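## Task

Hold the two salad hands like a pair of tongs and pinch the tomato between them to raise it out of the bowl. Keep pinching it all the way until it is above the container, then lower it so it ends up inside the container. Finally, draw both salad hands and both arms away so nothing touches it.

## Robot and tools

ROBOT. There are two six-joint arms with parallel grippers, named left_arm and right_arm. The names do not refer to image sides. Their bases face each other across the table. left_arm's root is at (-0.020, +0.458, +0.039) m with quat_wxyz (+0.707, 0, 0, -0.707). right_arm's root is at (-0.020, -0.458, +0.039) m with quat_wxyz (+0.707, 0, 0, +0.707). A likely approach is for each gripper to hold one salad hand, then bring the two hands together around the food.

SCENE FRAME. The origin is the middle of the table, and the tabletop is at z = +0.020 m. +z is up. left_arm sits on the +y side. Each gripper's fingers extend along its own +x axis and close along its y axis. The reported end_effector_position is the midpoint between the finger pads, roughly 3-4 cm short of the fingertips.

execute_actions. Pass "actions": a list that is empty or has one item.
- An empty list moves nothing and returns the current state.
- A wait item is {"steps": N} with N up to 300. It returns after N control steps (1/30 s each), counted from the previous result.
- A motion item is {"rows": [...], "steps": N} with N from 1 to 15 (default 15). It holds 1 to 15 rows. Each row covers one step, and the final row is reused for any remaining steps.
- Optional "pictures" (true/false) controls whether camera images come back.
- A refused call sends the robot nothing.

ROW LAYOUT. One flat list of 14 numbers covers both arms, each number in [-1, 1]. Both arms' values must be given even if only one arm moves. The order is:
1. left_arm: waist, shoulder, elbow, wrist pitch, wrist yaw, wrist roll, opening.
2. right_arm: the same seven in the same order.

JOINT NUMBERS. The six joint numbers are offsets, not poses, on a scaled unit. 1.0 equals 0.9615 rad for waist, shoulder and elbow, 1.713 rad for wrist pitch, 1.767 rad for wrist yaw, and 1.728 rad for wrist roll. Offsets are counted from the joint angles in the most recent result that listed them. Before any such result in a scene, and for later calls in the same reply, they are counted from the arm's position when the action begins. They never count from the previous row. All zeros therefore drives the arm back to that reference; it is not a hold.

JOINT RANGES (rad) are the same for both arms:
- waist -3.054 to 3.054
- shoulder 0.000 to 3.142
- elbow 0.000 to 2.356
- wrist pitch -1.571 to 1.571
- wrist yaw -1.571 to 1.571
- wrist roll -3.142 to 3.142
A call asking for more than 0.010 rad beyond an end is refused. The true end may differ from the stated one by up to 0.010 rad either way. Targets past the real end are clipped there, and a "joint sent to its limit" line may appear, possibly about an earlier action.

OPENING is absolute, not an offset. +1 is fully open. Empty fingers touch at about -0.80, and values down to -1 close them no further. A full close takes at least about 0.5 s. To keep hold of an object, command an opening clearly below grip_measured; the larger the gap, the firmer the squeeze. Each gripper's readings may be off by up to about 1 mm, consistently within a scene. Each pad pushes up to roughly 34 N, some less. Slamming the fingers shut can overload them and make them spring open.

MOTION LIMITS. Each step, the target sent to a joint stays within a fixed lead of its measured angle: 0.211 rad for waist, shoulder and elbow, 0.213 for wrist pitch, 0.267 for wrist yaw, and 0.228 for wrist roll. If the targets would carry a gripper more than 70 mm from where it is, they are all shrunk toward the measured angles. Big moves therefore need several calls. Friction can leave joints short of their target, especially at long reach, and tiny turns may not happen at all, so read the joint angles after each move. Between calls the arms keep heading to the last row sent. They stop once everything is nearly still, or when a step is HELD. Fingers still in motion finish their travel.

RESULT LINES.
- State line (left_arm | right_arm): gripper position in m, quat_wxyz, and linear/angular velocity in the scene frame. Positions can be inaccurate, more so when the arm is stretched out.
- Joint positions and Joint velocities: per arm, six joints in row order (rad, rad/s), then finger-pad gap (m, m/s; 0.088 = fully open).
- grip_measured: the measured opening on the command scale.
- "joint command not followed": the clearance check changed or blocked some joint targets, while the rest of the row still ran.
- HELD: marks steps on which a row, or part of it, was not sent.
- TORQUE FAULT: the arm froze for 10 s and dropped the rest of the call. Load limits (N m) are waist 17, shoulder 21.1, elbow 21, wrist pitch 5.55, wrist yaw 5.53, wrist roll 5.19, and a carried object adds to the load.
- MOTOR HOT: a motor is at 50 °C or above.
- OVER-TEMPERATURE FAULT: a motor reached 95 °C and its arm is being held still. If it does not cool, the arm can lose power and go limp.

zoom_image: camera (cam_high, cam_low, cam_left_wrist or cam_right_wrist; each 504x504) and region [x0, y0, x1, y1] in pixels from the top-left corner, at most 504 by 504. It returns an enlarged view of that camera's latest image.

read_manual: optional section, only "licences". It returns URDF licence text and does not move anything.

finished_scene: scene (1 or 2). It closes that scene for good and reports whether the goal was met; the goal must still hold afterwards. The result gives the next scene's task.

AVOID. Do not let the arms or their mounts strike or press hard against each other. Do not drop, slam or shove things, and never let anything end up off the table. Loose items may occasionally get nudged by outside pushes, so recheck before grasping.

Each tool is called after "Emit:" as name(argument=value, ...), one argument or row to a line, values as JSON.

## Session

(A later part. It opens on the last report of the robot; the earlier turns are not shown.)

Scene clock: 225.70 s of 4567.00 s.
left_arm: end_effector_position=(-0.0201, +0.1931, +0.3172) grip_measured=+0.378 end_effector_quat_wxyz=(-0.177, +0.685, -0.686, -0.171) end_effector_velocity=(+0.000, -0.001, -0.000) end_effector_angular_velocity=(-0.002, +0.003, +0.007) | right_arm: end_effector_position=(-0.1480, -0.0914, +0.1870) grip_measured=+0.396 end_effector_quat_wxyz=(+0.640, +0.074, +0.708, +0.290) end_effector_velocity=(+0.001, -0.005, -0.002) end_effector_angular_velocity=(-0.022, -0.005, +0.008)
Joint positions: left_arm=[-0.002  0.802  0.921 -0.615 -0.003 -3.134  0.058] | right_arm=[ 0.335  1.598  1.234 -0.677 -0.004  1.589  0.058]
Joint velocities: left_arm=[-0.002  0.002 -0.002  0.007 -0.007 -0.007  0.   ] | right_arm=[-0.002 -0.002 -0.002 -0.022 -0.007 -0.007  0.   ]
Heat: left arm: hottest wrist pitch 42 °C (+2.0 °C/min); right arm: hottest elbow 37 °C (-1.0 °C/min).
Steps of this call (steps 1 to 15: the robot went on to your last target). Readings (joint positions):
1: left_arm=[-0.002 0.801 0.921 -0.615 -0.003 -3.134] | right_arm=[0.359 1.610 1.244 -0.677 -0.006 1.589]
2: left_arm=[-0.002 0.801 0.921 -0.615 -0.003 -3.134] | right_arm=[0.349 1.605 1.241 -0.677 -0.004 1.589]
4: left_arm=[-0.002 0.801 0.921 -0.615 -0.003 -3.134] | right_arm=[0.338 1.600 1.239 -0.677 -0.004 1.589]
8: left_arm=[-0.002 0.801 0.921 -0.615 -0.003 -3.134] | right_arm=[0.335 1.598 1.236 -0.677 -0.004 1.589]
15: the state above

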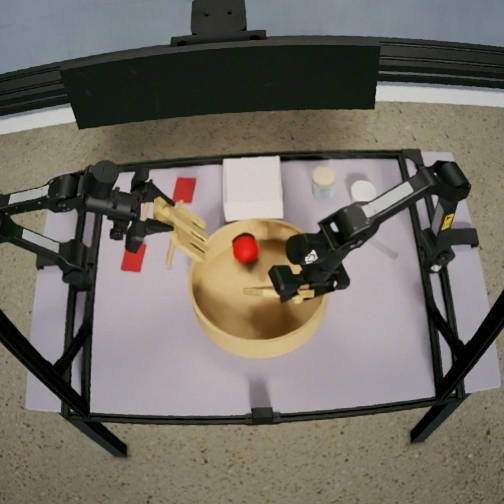

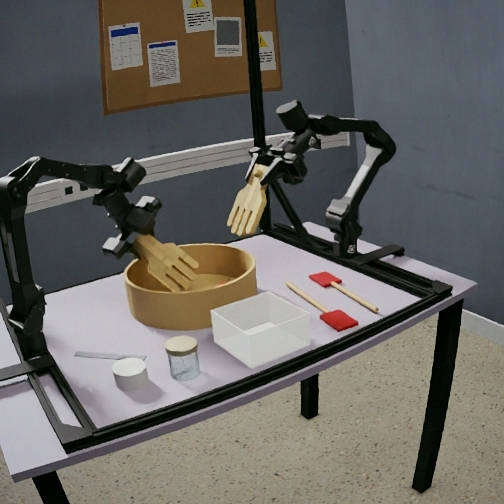

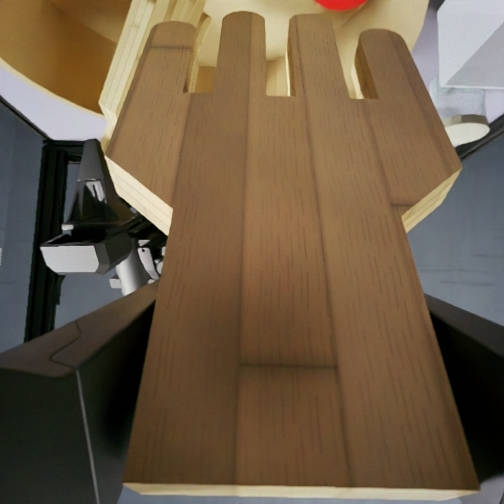

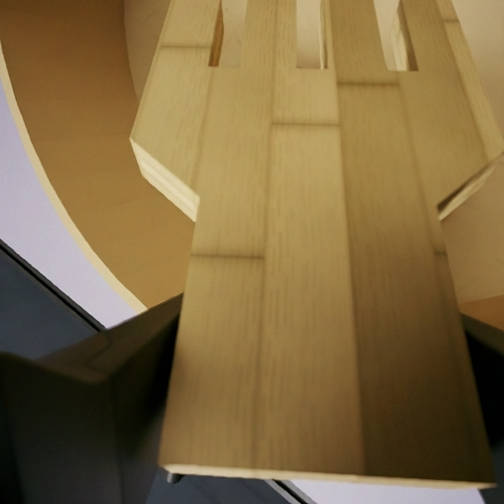

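Emit:
execute_actions(
  actions=[
    {"rows":[[0,0,0,0,0,0,-1,0,-0.1,0,0,0,0,-1],[0,0,0,0,0,0,-1,0,-0.2,-0.02,0,0,0,-1],[0,0,0,0,0,0,-1,0,-0.3,-0.05,0,0,0,-1],[0,0,0,0,0,0,-1,0,-0.4,-0.1,0,0,0,-1],[0,0,0,0,0,0,-1,-0.05,-0.5,-0.15,0.04,0,0.1,-1],[0,0,0,0,0,0,-1,-0.1,-0.55,-0.2,0.06,0,0.2,-1],[0,0,0,0,0,0,-1,-0.15,-0.6,-0.26,0.09,0,0.3,-1],[0,0,0,0,0,0,-1,-0.2,-0.6,-0.32,0.12,0,0.5,-1],[0,0,0,0,0,0,-1,-0.3,-0.6,-0.39,0.16,-0.04,0.7,-1],[0.1,0.25,0.02,0.12,0.04,0.04,-1,-0.45,-0.6,-0.39,0.2,-0.04,0.855,-1]]},
  ],
  pictures=false,
)

Emit:
execute_actions(
  actions=[
    {"steps":40},
  ],
)

Scene clock: 234.40 s of 4567.00 s.
left_arm: end_effector_position=(-0.0015, +0.1398, +0.2969) grip_measured=+0.378 end_effector_quat_wxyz=(-0.195, +0.687, -0.678, -0.176) end_effector_velocity=(+0.035, -0.095, -0.220) end_effector_angular_velocity=(+0.622, +0.045, -0.004) | right_arm: end_effector_position=(-0.0075, -0.1299, +0.2821) grip_measured=+0.396 end_effector_quat_wxyz=(+0.454, +0.541, +0.697, +0.122) end_effector_velocity=(+0.124, -0.020, -0.011) end_effector_angular_velocity=(+0.147, +1.659, -1.240)
Joint positions: left_arm=[ 0.082  1.017  0.937 -0.451  0.051 -3.077  0.058] | right_arm=[-0.064  1.046  0.887 -0.366 -0.056  2.237  0.058]
Joint velocities: left_arm=[ 0.144  0.608 -0.144  0.125  0.125  0.081  0.   ] | right_arm=[-0.452 -0.139 -0.222  0.227 -0.154  1.839 -0.   ]
Heat: left arm: hottest wrist pitch 42 °C (+1.0 °C/min); right arm: hottest elbow 37 °C (-1.0 °C/min).
Steps of this call (steps 1 to 15: the robot went on to your last target; steps 16 to 246: nothing new was sent; steps 247 to 261: all 15 steps of this action). Readings (joint positions):
247: left_arm=[-0.002 0.802 0.921 -0.615 -0.003 -3.134] | right_arm=[0.335 1.588 1.233 -0.677 -0.004 1.589]
248: left_arm=[-0.002 0.802 0.921 -0.615 -0.003 -3.134] | right_arm=[0.335 1.566 1.227 -0.678 -0.004 1.589]
250: left_arm=[-0.002 0.802 0.921 -0.616 -0.003 -3.134] | right_arm=[0.335 1.483 1.194 -0.680 -0.004 1.589]
254: left_arm=[-0.002 0.802 0.921 -0.616 -0.003 -3.134] | right_arm=[0.256 1.248 1.075 -0.568 -0.011 1.807]
261: the state above

Scene clock: 235.73 s of 4567.00 s.
left_arm: end_effector_position=(+0.0002, +0.1324, +0.2932) grip_measured=+0.378 end_effector_quat_wxyz=(-0.195, +0.685, -0.680, -0.173) end_effector_velocity=(-0.001, -0.000, +0.001) end_effector_angular_velocity=(-0.007, +0.002, +0.003) | right_arm: end_effector_position=(+0.0003, -0.1312, +0.2829) grip_measured=+0.396 end_effector_quat_wxyz=(+0.188, +0.686, +0.684, -0.164) end_effector_velocity=(-0.000, -0.001, -0.002) end_effector_angular_velocity=(-0.007, -0.002, +0.008)
Joint positions: left_arm=[ 0.092  1.043  0.931 -0.415  0.064 -3.068  0.058] | right_arm=[-0.095  1.032  0.868 -0.34  -0.072  3.064  0.058]
Joint velocities: left_arm=[-0.007 -0.002 -0.002  0.007 -0.007 -0.007  0.   ] | right_arm=[-0.002 -0.002 -0.002 -0.007 -0.007 -0.007 -0.   ]
Heat: left arm: hottest wrist pitch 42 °C (+1.0 °C/min); right arm: hottest elbow 37 °C (-1.0 °C/min).
Steps of this call (steps 1 to 40: the robot went on to your last target). Readings (joint positions):
1: left_arm=[0.086 1.033 0.933 -0.444 0.055 -3.074] | right_arm=[-0.075 1.043 0.881 -0.360 -0.061 2.299]
2: left_arm=[0.088 1.041 0.931 -0.437 0.058 -3.073] | right_arm=[-0.081 1.040 0.876 -0.355 -0.065 2.360]
4: left_arm=[0.089 1.044 0.931 -0.423 0.061 -3.070] | right_arm=[-0.087 1.037 0.871 -0.348 -0.069 2.483]
8: left_arm=[0.091 1.043 0.931 -0.417 0.063 -3.068] | right_arm=[-0.093 1.034 0.869 -0.342 -0.071 2.728]
40: the state above

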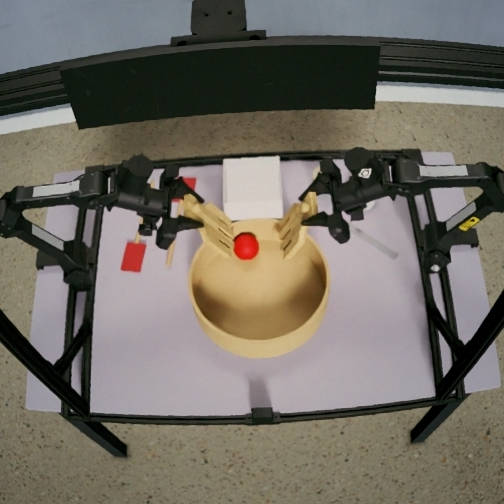

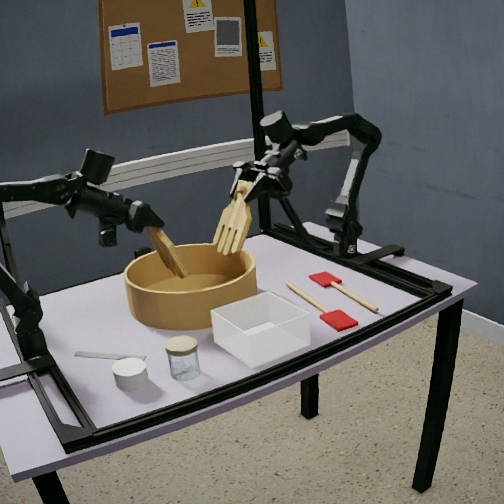

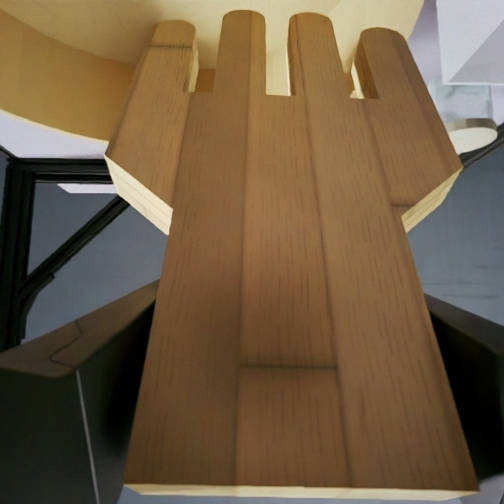

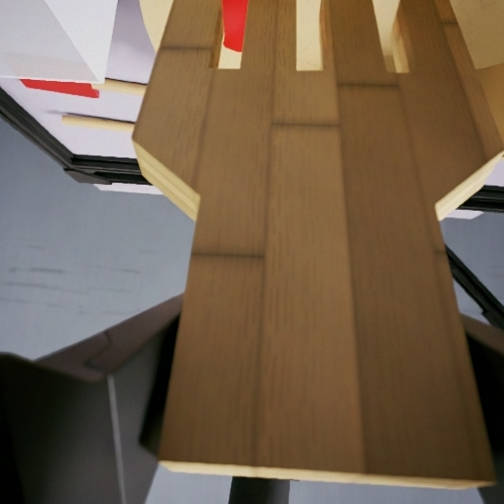

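Emit:
execute_actions(
  actions=[
    {"rows":[[0,0,-0.03,-0.02,0,0,-1,0,0.03,-0.01,0.017,0,0,-1],[0,0,-0.06,-0.04,0,0,-1,0,0.06,-0.02,0.035,0,0,-1],[0,0.02,-0.08,-0.05,0,0,-1,0,0.09,-0.03,0.05,0,0,-1],[0,0.045,-0.08,-0.05,0,0,-1,0,0.12,-0.04,0.07,0,0,-1],[0,0.07,-0.08,-0.05,0,0,-1,0,0.15,-0.05,0.087,0,0,-1],[0,0.095,-0.08,-0.04,0,0,-1,0,0.18,-0.06,0.105,0,0,-1],[0,0.12,-0.08,-0.03,0,0,-1,0,0.21,-0.07,0.12,0,0,-1],[0,0.145,-0.08,-0.02,0,0,-1,0,0.24,-0.08,0.14,0,0,-1],[0,0.17,-0.075,-0.01,0,0,-1,0,0.265,-0.09,0.157,0,0,-1],[0,0.195,-0.07,0,0,0,-1,0,0.285,-0.099,0.175,0,0,-1],[0,0.22,-0.07,0.013,0,0,-1,0,0.30,-0.099,0.175,0,0,-1]]},
  ],
  pictures=false,
)

Emit:
execute_actions(
  actions=[
    {"steps":10},
  ],
)

Scene clock: 253.07 s of 4567.00 s.
left_arm: end_effector_position=(-0.0004, +0.1109, +0.2504) grip_measured=+0.380 end_effector_quat_wxyz=(-0.231, +0.668, -0.675, -0.211) end_effector_velocity=(+0.001, -0.027, -0.010) end_effector_angular_velocity=(+0.003, +0.014, +0.012) | right_arm: end_effector_position=(+0.0048, -0.0848, +0.2008) grip_measured=+0.396 end_effector_quat_wxyz=(+0.218, +0.675, +0.676, -0.201) end_effector_velocity=(+0.001, +0.015, -0.037) end_effector_angular_velocity=(-0.017, +0.012, -0.001)
Joint positions: left_arm=[ 0.087  1.181  0.914 -0.37   0.069 -3.06   0.058] | right_arm=[-0.096  1.313  0.776 -0.066 -0.072  3.065  0.058]
Joint velocities: left_arm=[-0.007  0.115  0.032  0.081 -0.007 -0.022 -0.   ] | right_arm=[-0.002  0.115 -0.056  0.154 -0.007  0.007 -0.   ]
Heat: left arm: hottest wrist pitch 43 °C (+2.0 °C/min); right arm: hottest elbow 37 °C (+0.0 °C/min).
Steps of this call (steps 1 to 15: the robot went on to your last target; steps 16 to 505: nothing new was sent; steps 506 to 520: all 15 steps of this action). Readings (joint positions):
506: left_arm=[0.092 1.044 0.931 -0.416 0.065 -3.067] | right_arm=[-0.096 1.033 0.866 -0.337 -0.072 3.065]
507: left_arm=[0.092 1.044 0.926 -0.426 0.065 -3.067] | right_arm=[-0.096 1.040 0.865 -0.325 -0.072 3.065]
509: left_arm=[0.092 1.046 0.905 -0.464 0.065 -3.067] | right_arm=[-0.096 1.072 0.862 -0.281 -0.072 3.065]
513: left_arm=[0.088 1.093 0.883 -0.458 0.070 -3.062] | right_arm=[-0.096 1.178 0.831 -0.181 -0.072 3.065]
520: the state above

Scene clock: 253.40 s of 4567.00 s.
left_arm: end_effector_position=(-0.0005, +0.1081, +0.2501) grip_measured=+0.379 end_effector_quat_wxyz=(-0.230, +0.668, -0.676, -0.209) end_effector_velocity=(+0.002, +0.002, -0.007) end_effector_angular_velocity=(+0.033, -0.004, +0.020) | right_arm: end_effector_position=(+0.0051, -0.0825, +0.2024) grip_measured=+0.396 end_effector_quat_wxyz=(+0.213, +0.677, +0.677, -0.196) end_effector_velocity=(-0.002, -0.001, -0.001) end_effector_angular_velocity=(-0.007, -0.001, +0.013)
Joint positions: left_arm=[ 0.085  1.191  0.916 -0.359  0.069 -3.06   0.058] | right_arm=[-0.096  1.317  0.775 -0.047 -0.072  3.065  0.058]
Joint velocities: left_arm=[-0.002  0.007 -0.002 -0.022 -0.022 -0.007  0.   ] | right_arm=[ 0.002 -0.002 -0.002 -0.007 -0.007 -0.007  0.   ]
Heat: left arm: hottest wrist pitch 43 °C (+2.0 °C/min); right arm: hottest elbow 37 °C (+0.0 °C/min).
Steps of this call (steps 1 to 10: the robot went on to your last target). Readings (joint positions):
1: left_arm=[0.086 1.184 0.915 -0.367 0.069 -3.060] | right_arm=[-0.096 1.315 0.775 -0.060 -0.072 3.065]
2: left_arm=[0.086 1.186 0.915 -0.365 0.069 -3.060] | right_arm=[-0.096 1.316 0.775 -0.055 -0.072 3.065]
4: left_arm=[0.086 1.189 0.916 -0.362 0.069 -3.060] | right_arm=[-0.096 1.316 0.775 -0.048 -0.072 3.065]
8: left_arm=[0.085 1.191 0.916 -0.360 0.069 -3.060] | right_arm=[-0.096 1.317 0.775 -0.047 -0.072 3.065]
10: the state above

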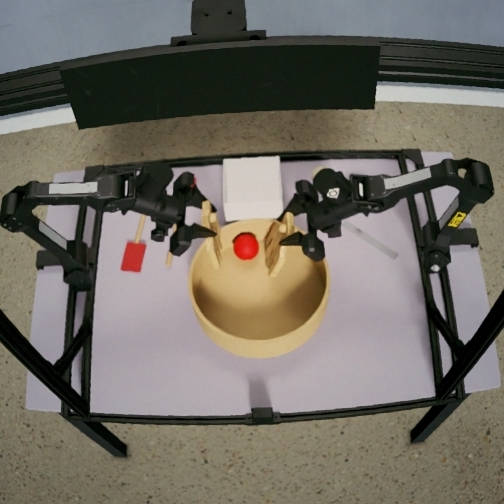

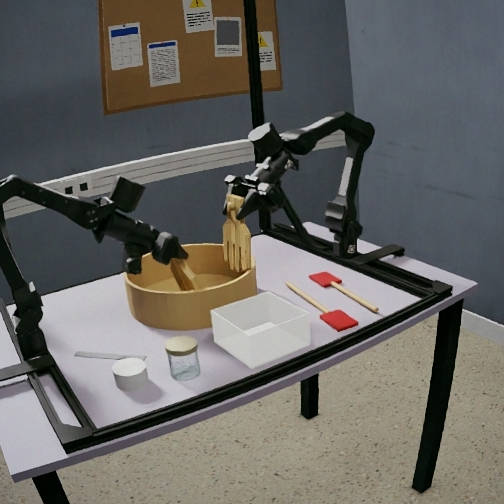

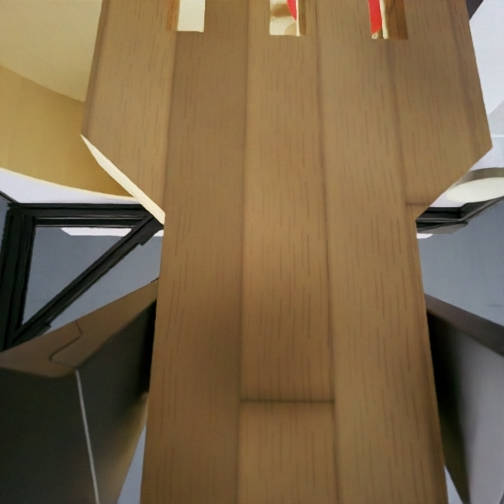

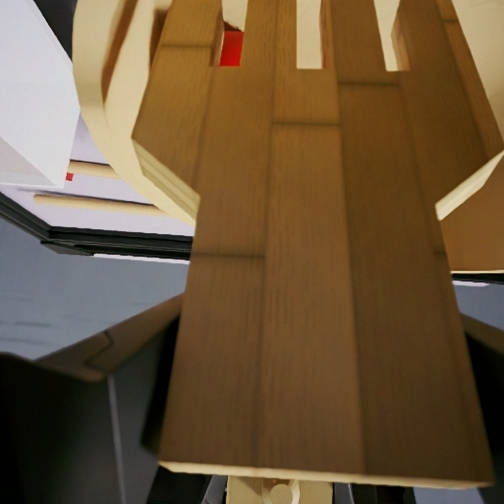

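Emit:
execute_actions(
  actions=[
    {"rows":[[0,-0.05,0,0,0,0,-1,0,0,0,0,0,0,-1],[0,-0.1,0,0.03,0,0,-1,0,0,0,0,0,0,-1],[0,-0.15,0,0.06,0,0,-1,0,0,0,0,0,0,-1],[-0.02,-0.2,-0.04,0.11,0,0,-1,0,0,0,0,0,0,-1],[-0.04,-0.22,-0.1,0.17,0,-0.01,-1,0,0,0,0,0,0,-1],[-0.07,-0.24,-0.17,0.23,-0.03,-0.035,-1,0,0,0,0,0,0,-1],[-0.07,-0.24,-0.24,0.29,-0.03,-0.035,-1,0,0,0,0,0,0,-1],[-0.07,-0.24,-0.31,0.35,-0.03,-0.035,-1,0,0,0,0,0,0,-1],[-0.07,-0.22,-0.38,0.4,-0.03,-0.035,-1,0,0,0,0,0,0,-1],[-0.07,-0.2,-0.445,0.43,-0.03,-0.035,-1,0,0,0,0,0,0,-1]]},
  ],
  pictures=false,
)

Emit:
execute_actions(
  actions=[
    {"steps":15},
  ],
)

Scene clock: 265.60 s of 4567.00 s.
left_arm: end_effector_position=(-0.0158, +0.1221, +0.2501) grip_measured=+0.379 end_effector_quat_wxyz=(-0.088, +0.701, -0.703, -0.074) end_effector_velocity=(+0.001, -0.004, -0.058) end_effector_angular_velocity=(-0.300, -0.008, +0.025) | right_arm: end_effector_position=(+0.0051, -0.0826, +0.2016) grip_measured=+0.396 end_effector_quat_wxyz=(+0.214, +0.677, +0.677, -0.196) end_effector_velocity=(-0.002, -0.001, -0.003) end_effector_angular_velocity=(-0.012, -0.001, +0.013)
Joint positions: left_arm=[ 0.022  1.01   0.503  0.277  0.022 -3.116  0.058] | right_arm=[-0.096  1.318  0.774 -0.047 -0.072  3.065  0.058]
Joint velocities: left_arm=[-0.012  0.12  -0.452  0.872 -0.037 -0.007 -0.   ] | right_arm=[ 0.002  0.002 -0.002 -0.007 -0.007 -0.007  0.   ]
Heat: left arm: hottest wrist pitch 42 °C (+0.0 °C/min); right arm: hottest wrist pitch 38 °C (+2.0 °C/min).
Steps of this call (steps 1 to 30: the robot went on to your last target; steps 31 to 351: nothing new was sent; steps 352 to 366: all 15 steps of this action). Readings (joint positions):
352: left_arm=[0.083 1.187 0.922 -0.355 0.070 -3.059] | right_arm=[-0.096 1.318 0.774 -0.046 -0.072 3.065]
353: left_arm=[0.083 1.174 0.923 -0.355 0.070 -3.059] | right_arm=[-0.096 1.318 0.774 -0.046 -0.072 3.065]
355: left_arm=[0.083 1.130 0.899 -0.314 0.069 -3.060] | right_arm=[-0.096 1.318 0.774 -0.046 -0.072 3.065]
359: left_arm=[0.042 0.998 0.781 -0.065 0.042 -3.097] | right_arm=[-0.096 1.318 0.774 -0.047 -0.072 3.065]
366: the state above

Scene clock: 266.10 s of 4567.00 s.
left_arm: end_effector_position=(-0.0160, +0.1204, +0.2659) grip_measured=+0.379 end_effector_quat_wxyz=(-0.058, +0.705, -0.706, -0.043) end_effector_velocity=(-0.001, +0.001, -0.002) end_effector_angular_velocity=(+0.007, +0.006, +0.001) | right_arm: end_effector_position=(+0.0051, -0.0826, +0.2016) grip_measured=+0.396 end_effector_quat_wxyz=(+0.214, +0.677, +0.677, -0.196) end_effector_velocity=(-0.003, -0.003, -0.004) end_effector_angular_velocity=(-0.021, -0.004, +0.028)
Joint positions: left_arm=[ 0.021  1.004  0.49   0.37   0.02  -3.118  0.058] | right_arm=[-0.096  1.318  0.774 -0.047 -0.072  3.065  0.058]
Joint velocities: left_arm=[-0.007 -0.002 -0.002 -0.007 -0.007 -0.007  0.   ] | right_arm=[-0.002 -0.002 -0.002 -0.022 -0.022 -0.022 -0.   ]
Heat: left arm: hottest wrist pitch 42 °C (+0.0 °C/min); right arm: hottest wrist pitch 38 °C (+2.0 °C/min).
Steps of this call (steps 1 to 15: the robot went on to your last target). Readings (joint positions):
1: left_arm=[0.022 1.012 0.494 0.303 0.021 -3.116] | right_arm=[-0.096 1.318 0.774 -0.047 -0.072 3.065]
2: left_arm=[0.022 1.012 0.491 0.325 0.021 -3.117] | right_arm=[-0.096 1.318 0.774 -0.047 -0.072 3.065]
4: left_arm=[0.021 1.008 0.490 0.356 0.021 -3.117] | right_arm=[-0.096 1.318 0.774 -0.047 -0.072 3.065]
8: left_arm=[0.021 1.004 0.490 0.363 0.020 -3.118] | right_arm=[-0.096 1.318 0.774 -0.047 -0.072 3.065]
15: the state above

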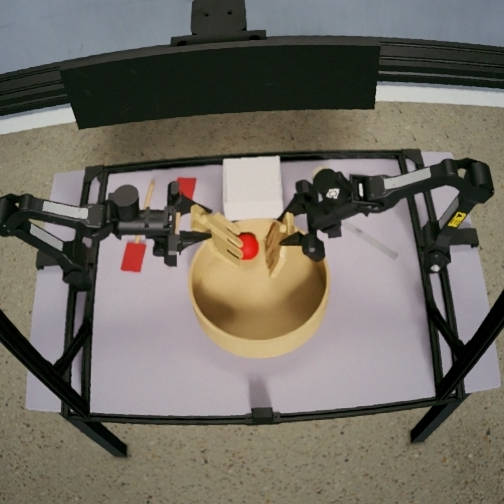

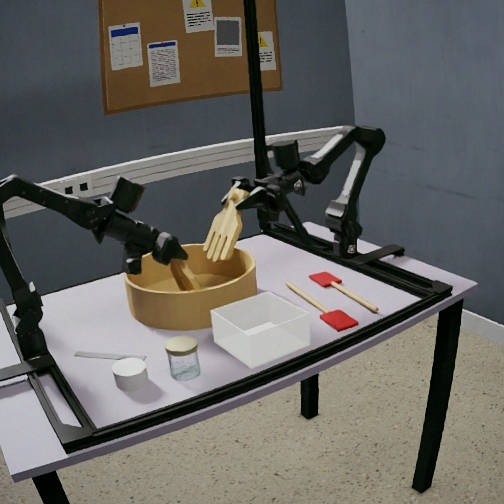

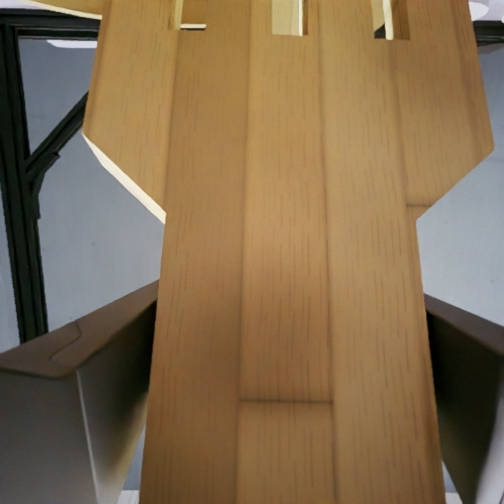

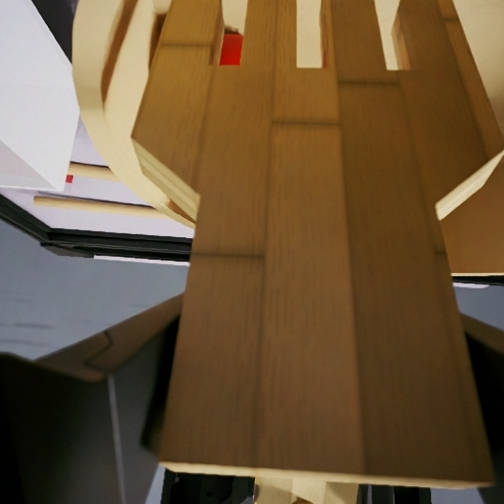

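Emit:
execute_actions(
  actions=[
    {"rows":[[0,0,0,-0.03,0,0,-1,0,0,0,0,0,0,-1],[0,0.01,0,-0.06,0,0,-1,0,0,0,0,0,0,-1],[0,0.025,0,-0.08,0,0,-1,0,0,0,0,0,0,-1],[0,0.045,0,-0.08,0,0,-1,0,0,0,0,0,0,-1],[0,0.065,0,-0.075,0,0,-1,0,0,0,0,0,0,-1],[0,0.085,0,-0.065,0,0,-1,0,0,0,0,0,0,-1],[0,0.105,0,-0.055,0,0,-1,0,0,0,0,0,0,-1],[0,0.125,0,-0.045,0,0,-1,0,0,0,0,0,0,-1],[0,0.145,0,-0.035,0,0,-1,0,0,0,0,0,0,-1],[0,0.165,0,-0.025,0,0,-1,0,0,0,0,0,0,-1],[0,0.185,0,-0.015,0,0,-1,0,0,0,0,0,0,-1],[0,0.205,0,0,0,0,-1,0,0,0,0,0,0,-1]]},
  ],
  pictures=false,
)

Emit:
execute_actions(
  actions=[
    {"steps":10},
  ],
)

Scene clock: 273.70 s of 4567.00 s.
left_arm: end_effector_position=(-0.0158, +0.1054, +0.2017) grip_measured=+0.379 end_effector_quat_wxyz=(-0.129, +0.695, -0.698, -0.117) end_effector_velocity=(-0.002, -0.020, -0.049) end_effector_angular_velocity=(+0.105, +0.012, -0.007) | right_arm: end_effector_position=(+0.0051, -0.0828, +0.2013) grip_measured=+0.396 end_effector_quat_wxyz=(+0.214, +0.677, +0.676, -0.197) end_effector_velocity=(+0.002, -0.002, -0.002) end_effector_angular_velocity=(-0.008, -0.009, -0.004)
Joint positions: left_arm=[ 0.021  1.184  0.49   0.345  0.02  -3.118  0.058] | right_arm=[-0.096  1.318  0.774 -0.048 -0.072  3.065  0.058]
Joint velocities: left_arm=[-0.002  0.212 -0.002  0.11   0.007 -0.007 -0.   ] | right_arm=[-0.002 -0.002 -0.002 -0.007  0.007 -0.007 -0.   ]
Heat: left arm: hottest wrist pitch 43 °C (+1.0 °C/min); right arm: hottest wrist pitch 38 °C (+1.0 °C/min).
Steps of this call (steps 1 to 15: the robot went on to your last target; steps 16 to 213: nothing new was sent; steps 214 to 228: all 15 steps of this action). Readings (joint positions):
214: left_arm=[0.021 1.004 0.490 0.366 0.020 -3.118] | right_arm=[-0.096 1.318 0.774 -0.047 -0.072 3.065]
215: left_arm=[0.021 1.004 0.490 0.346 0.020 -3.118] | right_arm=[-0.096 1.318 0.774 -0.047 -0.072 3.065]
217: left_arm=[0.021 1.010 0.490 0.289 0.020 -3.118] | right_arm=[-0.096 1.318 0.774 -0.047 -0.072 3.065]
221: left_arm=[0.021 1.076 0.490 0.267 0.020 -3.118] | right_arm=[-0.096 1.318 0.774 -0.048 -0.072 3.065]
228: the state above

Scene clock: 274.03 s of 4567.00 s.
left_arm: end_effector_position=(-0.0157, +0.1033, +0.2009) grip_measured=+0.379 end_effector_quat_wxyz=(-0.127, +0.695, -0.698, -0.116) end_effector_velocity=(+0.002, +0.001, -0.003) end_effector_angular_velocity=(+0.012, -0.000, +0.021) | right_arm: end_effector_position=(+0.0051, -0.0829, +0.2011) grip_measured=+0.396 end_effector_quat_wxyz=(+0.215, +0.676, +0.676, -0.197) end_effector_velocity=(-0.001, -0.003, -0.004) end_effector_angular_velocity=(-0.022, +0.000, +0.008)
Joint positions: left_arm=[ 0.021  1.197  0.49   0.362  0.02  -3.118  0.058] | right_arm=[-0.096  1.318  0.774 -0.049 -0.072  3.065  0.058]
Joint velocities: left_arm=[-0.002  0.002 -0.002 -0.007 -0.022 -0.007 -0.   ] | right_arm=[-0.002 -0.002 -0.002 -0.022 -0.007 -0.007 -0.   ]
Heat: left arm: hottest wrist pitch 43 °C (+1.0 °C/min); right arm: hottest wrist pitch 38 °C (+1.0 °C/min).
Steps of this call (steps 1 to 10: the robot went on to your last target). Readings (joint positions):
1: left_arm=[0.021 1.190 0.490 0.349 0.020 -3.118] | right_arm=[-0.096 1.318 0.774 -0.048 -0.072 3.065]
2: left_arm=[0.021 1.194 0.490 0.354 0.020 -3.118] | right_arm=[-0.096 1.318 0.774 -0.049 -0.072 3.065]
4: left_arm=[0.021 1.196 0.490 0.359 0.020 -3.118] | right_arm=[-0.096 1.318 0.774 -0.049 -0.072 3.065]
8: left_arm=[0.021 1.197 0.490 0.362 0.020 -3.118] | right_arm=[-0.096 1.318 0.774 -0.049 -0.072 3.065]
10: the state above

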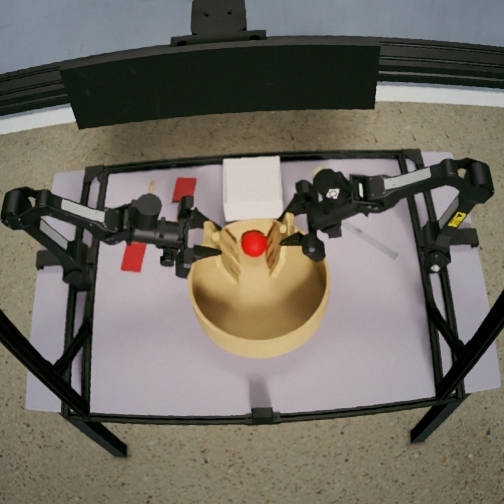

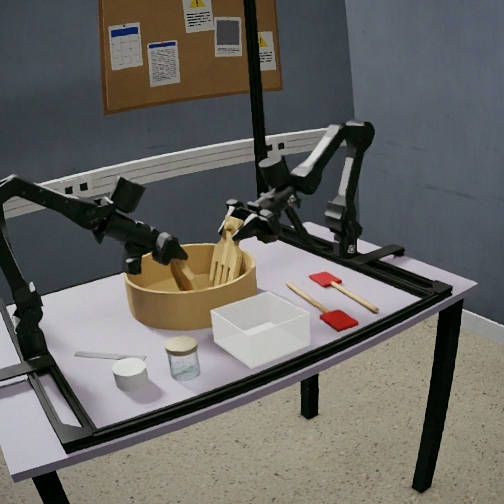

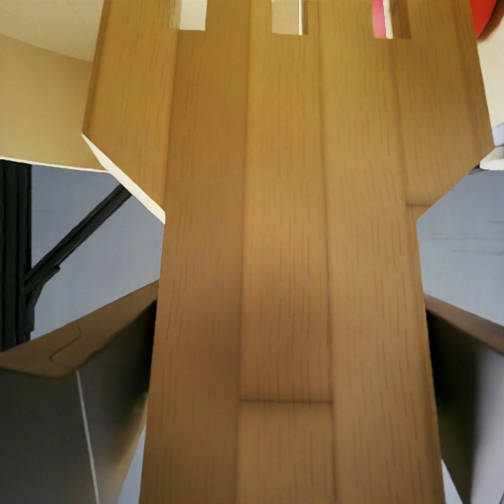

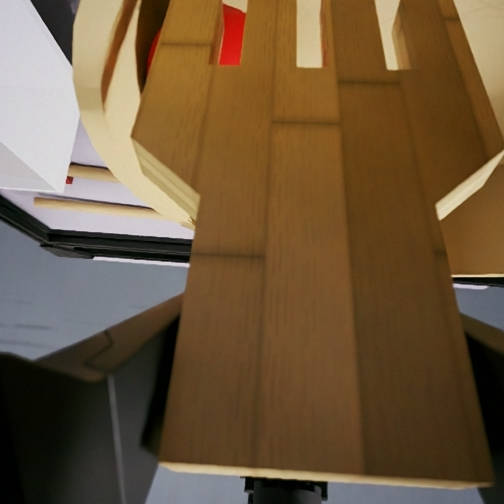

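Emit:
execute_actions(
  actions=[
    {"rows":[[0,0.012,0.012,0.003,0,0,-1,0,0,0,0,0,0,-1],[0,0.024,0.018,0.006,0,0,-1,0,0,0,0,0,0,-1],[0,0.036,0.024,0.009,0,0,-1,0,0,0,0,0,0,-1],[0.015,0.048,0.03,0.012,0.008,0,-1,0,0,0,0,0,0,-1],[0.03,0.06,0.036,0.015,0.016,0,-1,0,0,0,0,0,0,-1],[0.045,0.07,0.042,0.018,0.024,0.005,-1,0,0,0,0,0,0,-1],[0.06,0.08,0.048,0.02,0.03,0.005,-1,0,0,0,0,0,0,-1],[0.075,0.09,0.054,0.022,0.038,0.01,-1,0,0,0,0,0,0,-1],[0.09,0.095,0.06,0.025,0.046,0.012,-1,0,0,0,0,0,0,-1],[0.105,0.1,0.06,0.025,0.053,0.012,-1,-0.015,0.01,0,0,0,0,-1]]},
  ],
  pictures=false,
)

Emit:
execute_actions(
  actions=[
    {"steps":8},
  ],
)

Scene clock: 289.33 s of 4567.00 s.
left_arm: end_effector_position=(+0.0072, +0.0894, +0.1947) grip_measured=+0.379 end_effector_quat_wxyz=(-0.126, +0.698, -0.694, -0.126) end_effector_velocity=(+0.008, -0.005, +0.004) end_effector_angular_velocity=(-0.020, +0.014, -0.018) | right_arm: end_effector_position=(+0.0090, -0.0837, +0.1985) grip_measured=+0.396 end_effector_quat_wxyz=(+0.216, +0.679, +0.672, -0.202) end_effector_velocity=(+0.007, -0.002, -0.005) end_effector_angular_velocity=(-0.017, -0.000, -0.012)
Joint positions: left_arm=[ 0.116  1.287  0.53   0.396  0.103 -3.101  0.058] | right_arm=[-0.106  1.322  0.773 -0.054 -0.072  3.065  0.058]
Joint velocities: left_arm=[ 0.046  0.022  0.017  0.022  0.066  0.007 -0.   ] | right_arm=[-0.022  0.007 -0.002 -0.007 -0.007 -0.007 -0.   ]
Heat: left arm: hottest wrist pitch 45 °C (+3.0 °C/min); right arm: hottest wrist pitch 38 °C (+1.0 °C/min).
Steps of this call (steps 1 to 30: the robot went on to your last target; steps 31 to 444: nothing new was sent; steps 445 to 459: all 15 steps of this action). Readings (joint positions):
445: left_arm=[0.021 1.199 0.489 0.364 0.020 -3.118] | right_arm=[-0.096 1.318 0.773 -0.049 -0.072 3.065]
446: left_arm=[0.021 1.202 0.489 0.364 0.020 -3.118] | right_arm=[-0.096 1.318 0.773 -0.049 -0.072 3.065]
448: left_arm=[0.022 1.214 0.493 0.368 0.021 -3.118] | right_arm=[-0.096 1.318 0.773 -0.049 -0.072 3.065]
452: left_arm=[0.055 1.255 0.510 0.383 0.056 -3.114] | right_arm=[-0.096 1.318 0.773 -0.049 -0.072 3.065]
459: the state above

Scene clock: 289.60 s of 4567.00 s.
left_arm: end_effector_position=(+0.0074, +0.0891, +0.1947) grip_measured=+0.379 end_effector_quat_wxyz=(-0.126, +0.696, -0.695, -0.126) end_effector_velocity=(-0.002, +0.001, -0.001) end_effector_angular_velocity=(-0.003, -0.005, -0.012) | right_arm: end_effector_position=(+0.0095, -0.0837, +0.1983) grip_measured=+0.396 end_effector_quat_wxyz=(+0.217, +0.679, +0.671, -0.202) end_effector_velocity=(-0.000, +0.000, +0.001) end_effector_angular_velocity=(+0.008, +0.009, -0.001)
Joint positions: left_arm=[ 0.119  1.289  0.531  0.397  0.109 -3.1    0.058] | right_arm=[-0.108  1.322  0.773 -0.054 -0.072  3.065  0.058]
Joint velocities: left_arm=[-0.002 -0.002 -0.007  0.007  0.007  0.007 -0.   ] | right_arm=[-0.002 -0.002 -0.002  0.007 -0.007  0.007  0.   ]
Heat: left arm: hottest wrist pitch 45 °C (+3.0 °C/min); right arm: hottest wrist pitch 38 °C (+1.0 °C/min).
Steps of this call (steps 1 to 8: the robot went on to your last target). Readings (joint positions):
1: left_arm=[0.117 1.287 0.530 0.397 0.105 -3.101] | right_arm=[-0.107 1.322 0.773 -0.054 -0.072 3.065]
2: left_arm=[0.117 1.288 0.531 0.397 0.106 -3.101] | right_arm=[-0.107 1.322 0.773 -0.054 -0.072 3.065]
4: left_arm=[0.118 1.288 0.531 0.397 0.108 -3.101] | right_arm=[-0.108 1.322 0.773 -0.054 -0.072 3.065]
8: the state above

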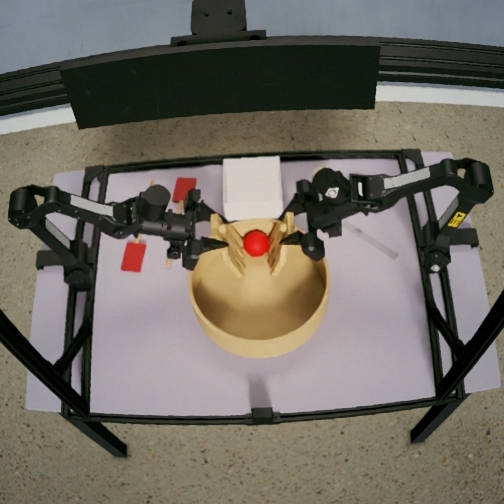

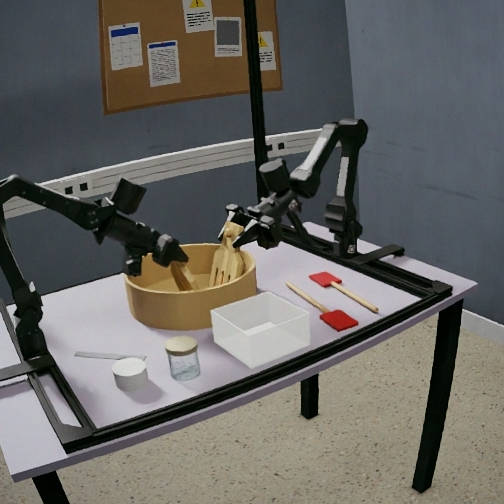

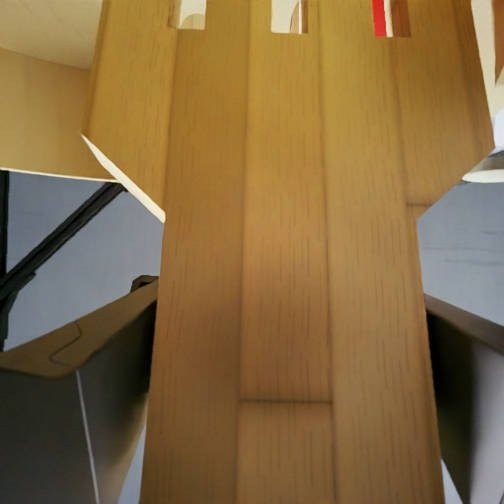

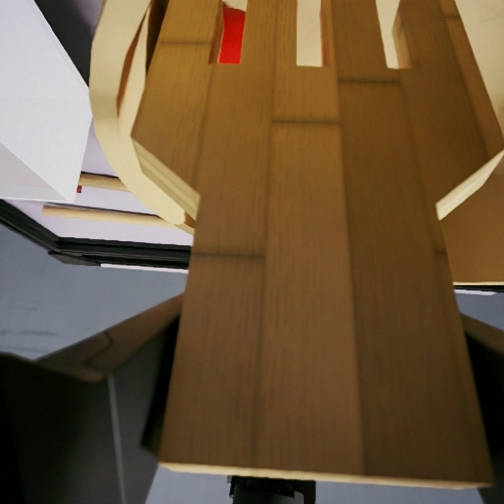

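Emit:
execute_actions(
  actions=[
    {"rows":[[0,0.008,0.014,0.002,0,0,-1,0,0.008,0.014,0.002,0,0,-1],[0,0.016,0.02,0.004,0,0,-1,0,0.016,0.02,0.004,0,0,-1],[0,0.024,0.026,0.006,0,0,-1,0,0.024,0.026,0.006,0,0,-1],[0,0.032,0.032,0.008,0,0,-1,0,0.032,0.032,0.008,0,0,-1],[0,0.04,0.038,0.011,0,0,-1,0,0.04,0.038,0.01,0,0,-1],[0,0.048,0.044,0.014,0,0,-1,0,0.048,0.044,0.012,0,0,-1],[0,0.058,0.051,0.018,0,0,-1,0,0.056,0.049,0.015,0,0,-1]]},
  ],
)

Scene clock: 314.67 s of 4567.00 s.
left_arm: end_effector_position=(+0.0087, +0.0806, +0.1888) grip_measured=+0.379 end_effector_quat_wxyz=(-0.131, +0.696, -0.694, -0.132) end_effector_velocity=(+0.000, -0.002, +0.002) end_effector_angular_velocity=(-0.008, +0.022, +0.004) | right_arm: end_effector_position=(+0.0108, -0.0750, +0.1947) grip_measured=+0.396 end_effector_quat_wxyz=(+0.218, +0.679, +0.670, -0.206) end_effector_velocity=(-0.000, -0.000, -0.003) end_effector_angular_velocity=(-0.012, +0.012, -0.001)
Joint positions: left_arm=[ 0.119  1.342  0.555  0.412  0.109 -3.1    0.058] | right_arm=[-0.108  1.367  0.798 -0.043 -0.072  3.068  0.058]
Joint velocities: left_arm=[ 0.002  0.007  0.007  0.007  0.007 -0.022 -0.   ] | right_arm=[-0.002  0.007  0.002 -0.007 -0.007  0.007 -0.   ]
Heat: left arm: hottest wrist pitch 46 °C (+3.0 °C/min); right arm: hottest wrist pitch 39 °C (+2.0 °C/min).
Steps of this call (steps 1 to 15: the robot went on to your last target; steps 16 to 737: nothing new was sent; steps 738 to 752: all 15 steps of this action). Readings (joint positions):
738: left_arm=[0.119 1.291 0.535 0.399 0.110 -3.099] | right_arm=[-0.108 1.325 0.772 -0.054 -0.072 3.065]
739: left_arm=[0.119 1.292 0.535 0.399 0.110 -3.099] | right_arm=[-0.108 1.325 0.772 -0.054 -0.072 3.065]
741: left_arm=[0.119 1.299 0.538 0.399 0.110 -3.099] | right_arm=[-0.108 1.331 0.776 -0.053 -0.072 3.065]
745: left_arm=[0.119 1.326 0.549 0.405 0.109 -3.099] | right_arm=[-0.108 1.355 0.790 -0.049 -0.071 3.067]
752: the state above

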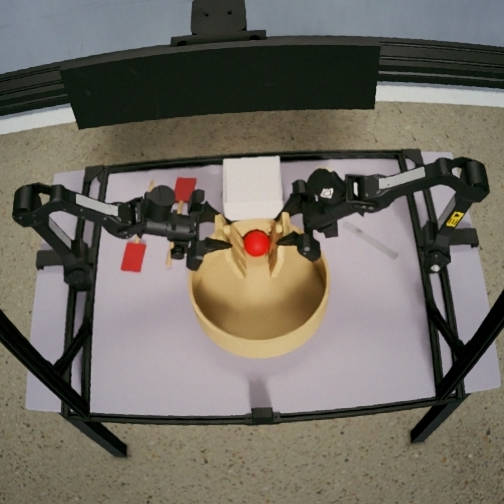

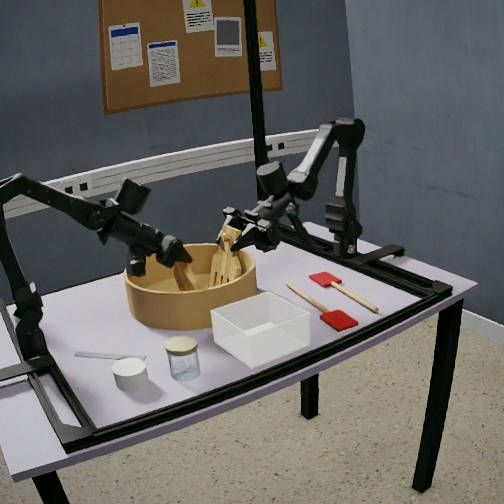

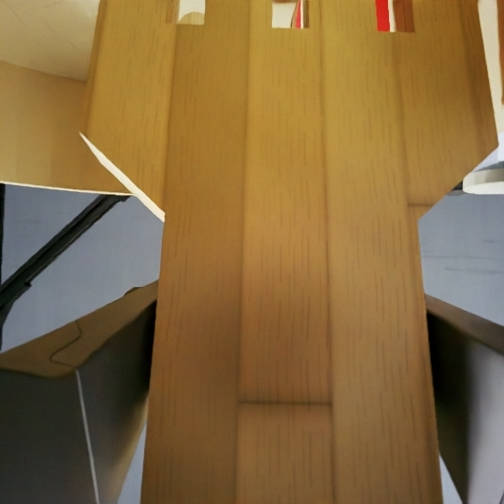

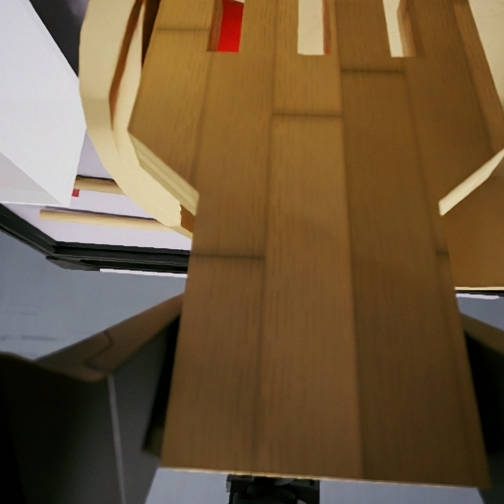

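Emit:
execute_actions(
  actions=[
    {"rows":[[0,0,0.015,0.01,0,0,-1,0,0,0.015,0.01,0,0,-1],[0,0,0.022,0.02,0,0,-1,0,0,0.022,0.02,0,0,-1],[0,-0.008,0.036,0.025,0,0,-1,0,-0.003,0.037,0.025,0,0,-1],[0,-0.017,0.05,0.02,0,0,-1,0,-0.006,0.053,0.02,0,0,-1],[0,-0.026,0.065,0.01,0,0,-1,0,-0.01,0.069,0.012,0,0,-1],[0,-0.035,0.08,-0.002,0,0,-1,0,-0.013,0.085,0.002,0,0,-1],[0,-0.044,0.095,-0.014,0,0,-1,0,-0.017,0.101,-0.008,0,0,-1],[0,-0.053,0.11,-0.026,0,0,-1,0,-0.02,0.117,-0.018,0,0,-1],[0,-0.062,0.125,-0.038,0,0,-1,0,-0.023,0.133,-0.028,0,0,-1],[0,-0.071,0.14,-0.05,0,0,-1,0,-0.027,0.15,-0.039,0,0,-1],[0,-0.08,0.155,-0.062,0,0,-1,0,-0.03,0.166,-0.05,0,0,-1],[0,-0.089,0.17,-0.074,0,0,-1,0,-0.033,0.182,-0.06,0,0,-1],[0,-0.097,0.184,-0.085,0,0,-1,0,-0.037,0.199,-0.07,0,0,-1],[0,-0.105,0.198,-0.096,0,0,-1,0,-0.04,0.215,-0.08,0,0,-1],[0,-0.105,0.198,-0.107,0,0,-1,0,-0.04,0.215,-0.09,0,0,-1]]},
  ],
  pictures=false,
)

Emit:
execute_actions(
  actions=[
    {"steps":8},
  ],
  pictures=false,
)

Emit:
execute_actions(
  actions=[
    {"rows":[[0,0,0.02,0.012,0,0,-1,0,0.004,0.02,0.012,0,0,-1],[0,0,0.034,0.01,0,0,-1,0,0.004,0.035,0.01,0,0,-1],[0,-0.003,0.048,0.003,0,0,-1,0,0.004,0.05,0.004,0,0,-1],[0,-0.006,0.062,-0.006,0,0,-1,0,0.004,0.066,-0.004,0,0,-1],[0,-0.009,0.076,-0.015,0,0,-1,0,0.004,0.081,-0.013,0,0,-1],[0,-0.012,0.09,-0.025,0,0,-1,0,0.004,0.097,-0.022,0,0,-1],[0,-0.015,0.104,-0.034,0,0,-1,0,0.004,0.112,-0.03,0,0,-1],[0,-0.018,0.118,-0.044,0,0,-1,0,0.004,0.128,-0.039,0,0,-1],[0,-0.021,0.132,-0.053,0,0,-1,0,0.004,0.143,-0.048,0,0,-1],[0,-0.024,0.146,-0.063,0,0,-1,0,0.004,0.159,-0.057,0,0,-1],[0,-0.027,0.16,-0.072,0,0,-1,0,0.004,0.174,-0.066,0,0,-1],[0,-0.03,0.174,-0.082,0,0,-1,0,0.004,0.19,-0.075,0,0,-1],[0,-0.033,0.188,-0.091,0,0,-1,0,0.004,0.205,-0.084,0,0,-1],[0,-0.034,0.2,-0.10,0,0,-1,0,0.004,0.22,-0.092,0,0,-1],[0,-0.034,0.2,-0.11,0,0,-1,0,0.004,0.22,-0.10,0,0,-1]]},
  ],
  pictures=false,
)

Emit:
execute_actions(
  actions=[
    {"steps":8},
  ],
)

Scene clock: 331.53 s of 4567.00 s.
left_arm: end_effector_position=(+0.0103, +0.0709, +0.2472) grip_measured=+0.379 end_effector_quat_wxyz=(-0.108, +0.701, -0.697, -0.104) end_effector_velocity=(-0.002, +0.002, +0.147) end_effector_angular_velocity=(-0.114, -0.019, -0.012) | right_arm: end_effector_position=(+0.0124, -0.0631, +0.2443) grip_measured=+0.396 end_effector_quat_wxyz=(+0.203, +0.685, +0.674, -0.188) end_effector_velocity=(+0.004, -0.001, +0.130) end_effector_angular_velocity=(+0.065, -0.017, -0.010)
Joint positions: left_arm=[ 0.12   1.27   0.696  0.271  0.108 -3.101  0.058] | right_arm=[-0.109  1.35   0.951 -0.162 -0.07   3.067  0.058]
Joint velocities: left_arm=[-0.002 -0.232  0.359 -0.476  0.007  0.007 -0.001] | right_arm=[-0.007 -0.11   0.388 -0.432  0.007 -0.007 -0.001]
Heat: left arm: hottest wrist pitch 48 °C (+5.1 °C/min); right arm: hottest wrist pitch 41 °C (+3.0 °C/min).
Steps of this call (steps 1 to 15: the robot went on to your last target; steps 16 to 491: nothing new was sent; steps 492 to 506: all 15 steps of this action). Readings (joint positions):
492: left_arm=[0.119 1.344 0.564 0.421 0.109 -3.101] | right_arm=[-0.108 1.372 0.803 -0.035 -0.072 3.067]
493: left_arm=[0.119 1.344 0.564 0.422 0.109 -3.101] | right_arm=[-0.108 1.372 0.803 -0.034 -0.072 3.067]
495: left_arm=[0.119 1.344 0.565 0.426 0.108 -3.101] | right_arm=[-0.108 1.372 0.805 -0.032 -0.072 3.067]
499: left_arm=[0.120 1.332 0.596 0.393 0.108 -3.101] | right_arm=[-0.108 1.372 0.841 -0.057 -0.072 3.067]
506: the state above

Scene clock: 331.80 s of 4567.00 s.
left_arm: end_effector_position=(+0.0102, +0.0714, +0.2575) grip_measured=+0.378 end_effector_quat_wxyz=(-0.107, +0.701, -0.697, -0.103) end_effector_velocity=(-0.000, +0.001, -0.003) end_effector_angular_velocity=(+0.041, +0.010, +0.007) | right_arm: end_effector_position=(+0.0124, -0.0635, +0.2557) grip_measured=+0.396 end_effector_quat_wxyz=(+0.201, +0.686, +0.674, -0.185) end_effector_velocity=(-0.000, -0.001, +0.004) end_effector_angular_velocity=(-0.012, +0.011, -0.000)
Joint positions: left_arm=[ 0.12   1.253  0.725  0.228  0.108 -3.101  0.058] | right_arm=[-0.109  1.339  0.983 -0.198 -0.07   3.067  0.058]
Joint velocities: left_arm=[-0.002 -0.002  0.022 -0.066 -0.007 -0.007 -0.   ] | right_arm=[-0.002 -0.002  0.022 -0.037 -0.007  0.007 -0.   ]
Heat: left arm: hottest wrist pitch 48 °C (+5.0 °C/min); right arm: hottest wrist pitch 41 °C (+3.0 °C/min).
Steps of this call (steps 1 to 8: the robot went on to your last target). Readings (joint positions):
1: left_arm=[0.120 1.263 0.706 0.258 0.108 -3.101] | right_arm=[-0.109 1.346 0.962 -0.174 -0.070 3.067]
2: left_arm=[0.120 1.258 0.713 0.248 0.108 -3.101] | right_arm=[-0.109 1.343 0.969 -0.183 -0.070 3.067]
4: left_arm=[0.120 1.253 0.720 0.237 0.108 -3.101] | right_arm=[-0.109 1.340 0.978 -0.192 -0.070 3.067]
8: the state above

Scene clock: 332.30 s of 4567.00 s.
left_arm: end_effector_position=(+0.0114, +0.0665, +0.2977) grip_measured=+0.379 end_effector_quat_wxyz=(-0.105, +0.703, -0.696, -0.100) end_effector_velocity=(+0.001, +0.009, +0.094) end_effector_angular_velocity=(+0.008, -0.012, +0.017) | right_arm: end_effector_position=(+0.0130, -0.0598, +0.2978) grip_measured=+0.396 end_effector_quat_wxyz=(+0.197, +0.688, +0.675, -0.180) end_effector_velocity=(-0.000, -0.002, +0.093) end_effector_angular_velocity=(+0.022, -0.005, +0.008)
Joint positions: left_arm=[ 0.121  1.237  0.87   0.075  0.105 -3.101  0.058] | right_arm=[-0.109  1.342  1.143 -0.341 -0.069  3.068  0.058]
Joint velocities: left_arm=[-0.002 -0.085  0.325 -0.418 -0.022  0.007  0.   ] | right_arm=[-0.002 -0.002  0.349 -0.33  -0.007 -0.007 -0.   ]
Heat: left arm: hottest wrist pitch 48 °C (+5.1 °C/min); right arm: hottest wrist pitch 41 °C (+3.0 °C/min).
Steps of this call (steps 1 to 15: all 15 steps of this action). Readings (joint positions):
1: left_arm=[0.120 1.253 0.725 0.227 0.108 -3.101] | right_arm=[-0.109 1.339 0.983 -0.199 -0.070 3.067]
2: left_arm=[0.120 1.253 0.727 0.227 0.108 -3.101] | right_arm=[-0.109 1.339 0.985 -0.198 -0.070 3.067]
4: left_arm=[0.120 1.253 0.734 0.221 0.108 -3.101] | right_arm=[-0.109 1.340 0.993 -0.206 -0.070 3.067]
8: left_arm=[0.120 1.253 0.778 0.179 0.106 -3.101] | right_arm=[-0.109 1.342 1.039 -0.245 -0.069 3.067]
15: the state above

Scene clock: 332.57 s of 4567.00 s.
left_arm: end_effector_position=(+0.0113, +0.0674, +0.3054) grip_measured=+0.378 end_effector_quat_wxyz=(-0.105, +0.703, -0.696, -0.100) end_effector_velocity=(+0.000, +0.001, -0.003) end_effector_angular_velocity=(+0.027, -0.006, +0.002) | right_arm: end_effector_position=(+0.0129, -0.0600, +0.3060) grip_measured=+0.396 end_effector_quat_wxyz=(+0.196, +0.688, +0.675, -0.179) end_effector_velocity=(+0.002, -0.002, +0.008) end_effector_angular_velocity=(-0.003, -0.010, -0.005)
Joint positions: left_arm=[ 0.121  1.23   0.897  0.039  0.105 -3.101  0.058] | right_arm=[-0.109  1.342  1.173 -0.37  -0.069  3.068  0.058]
Joint velocities: left_arm=[-0.002  0.002  0.012 -0.037 -0.007  0.007 -0.   ] | right_arm=[-0.002 -0.002  0.032 -0.037  0.007 -0.007 -0.   ]
Heat: left arm: hottest wrist pitch 48 °C (+5.1 °C/min); right arm: hottest wrist pitch 41 °C (+3.0 °C/min).
Steps of this call (steps 1 to 8: the robot went on to your last target). Readings (joint positions):
1: left_arm=[0.121 1.234 0.880 0.064 0.105 -3.101] | right_arm=[-0.109 1.342 1.152 -0.351 -0.069 3.068]
2: left_arm=[0.121 1.232 0.886 0.056 0.105 -3.101] | right_arm=[-0.109 1.342 1.160 -0.358 -0.069 3.068]
4: left_arm=[0.121 1.230 0.893 0.047 0.105 -3.101] | right_arm=[-0.109 1.342 1.168 -0.365 -0.069 3.068]
8: the state above

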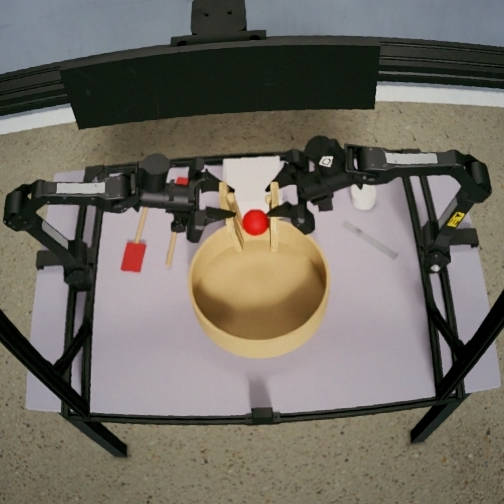

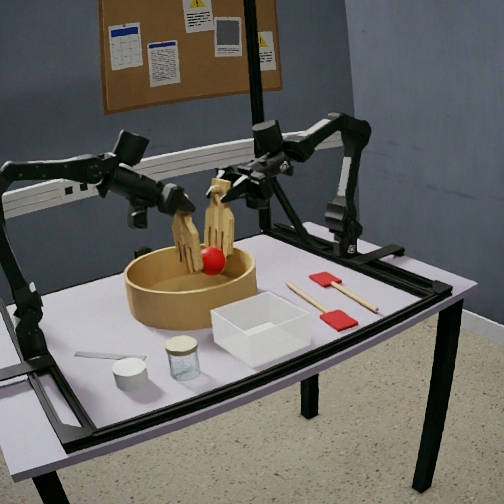

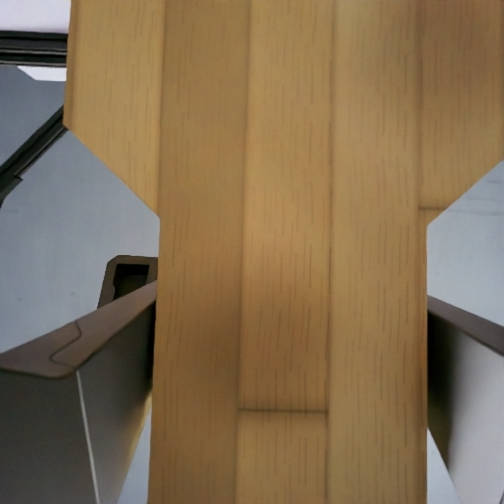

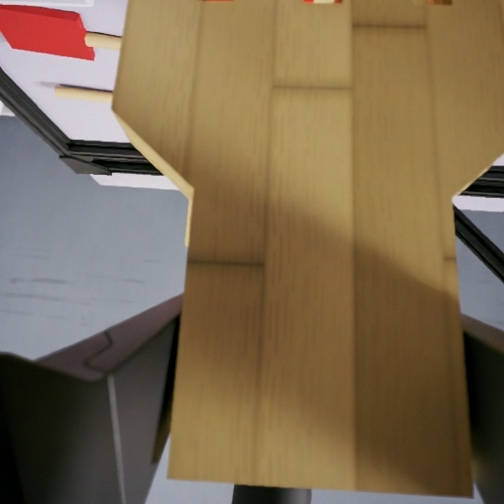

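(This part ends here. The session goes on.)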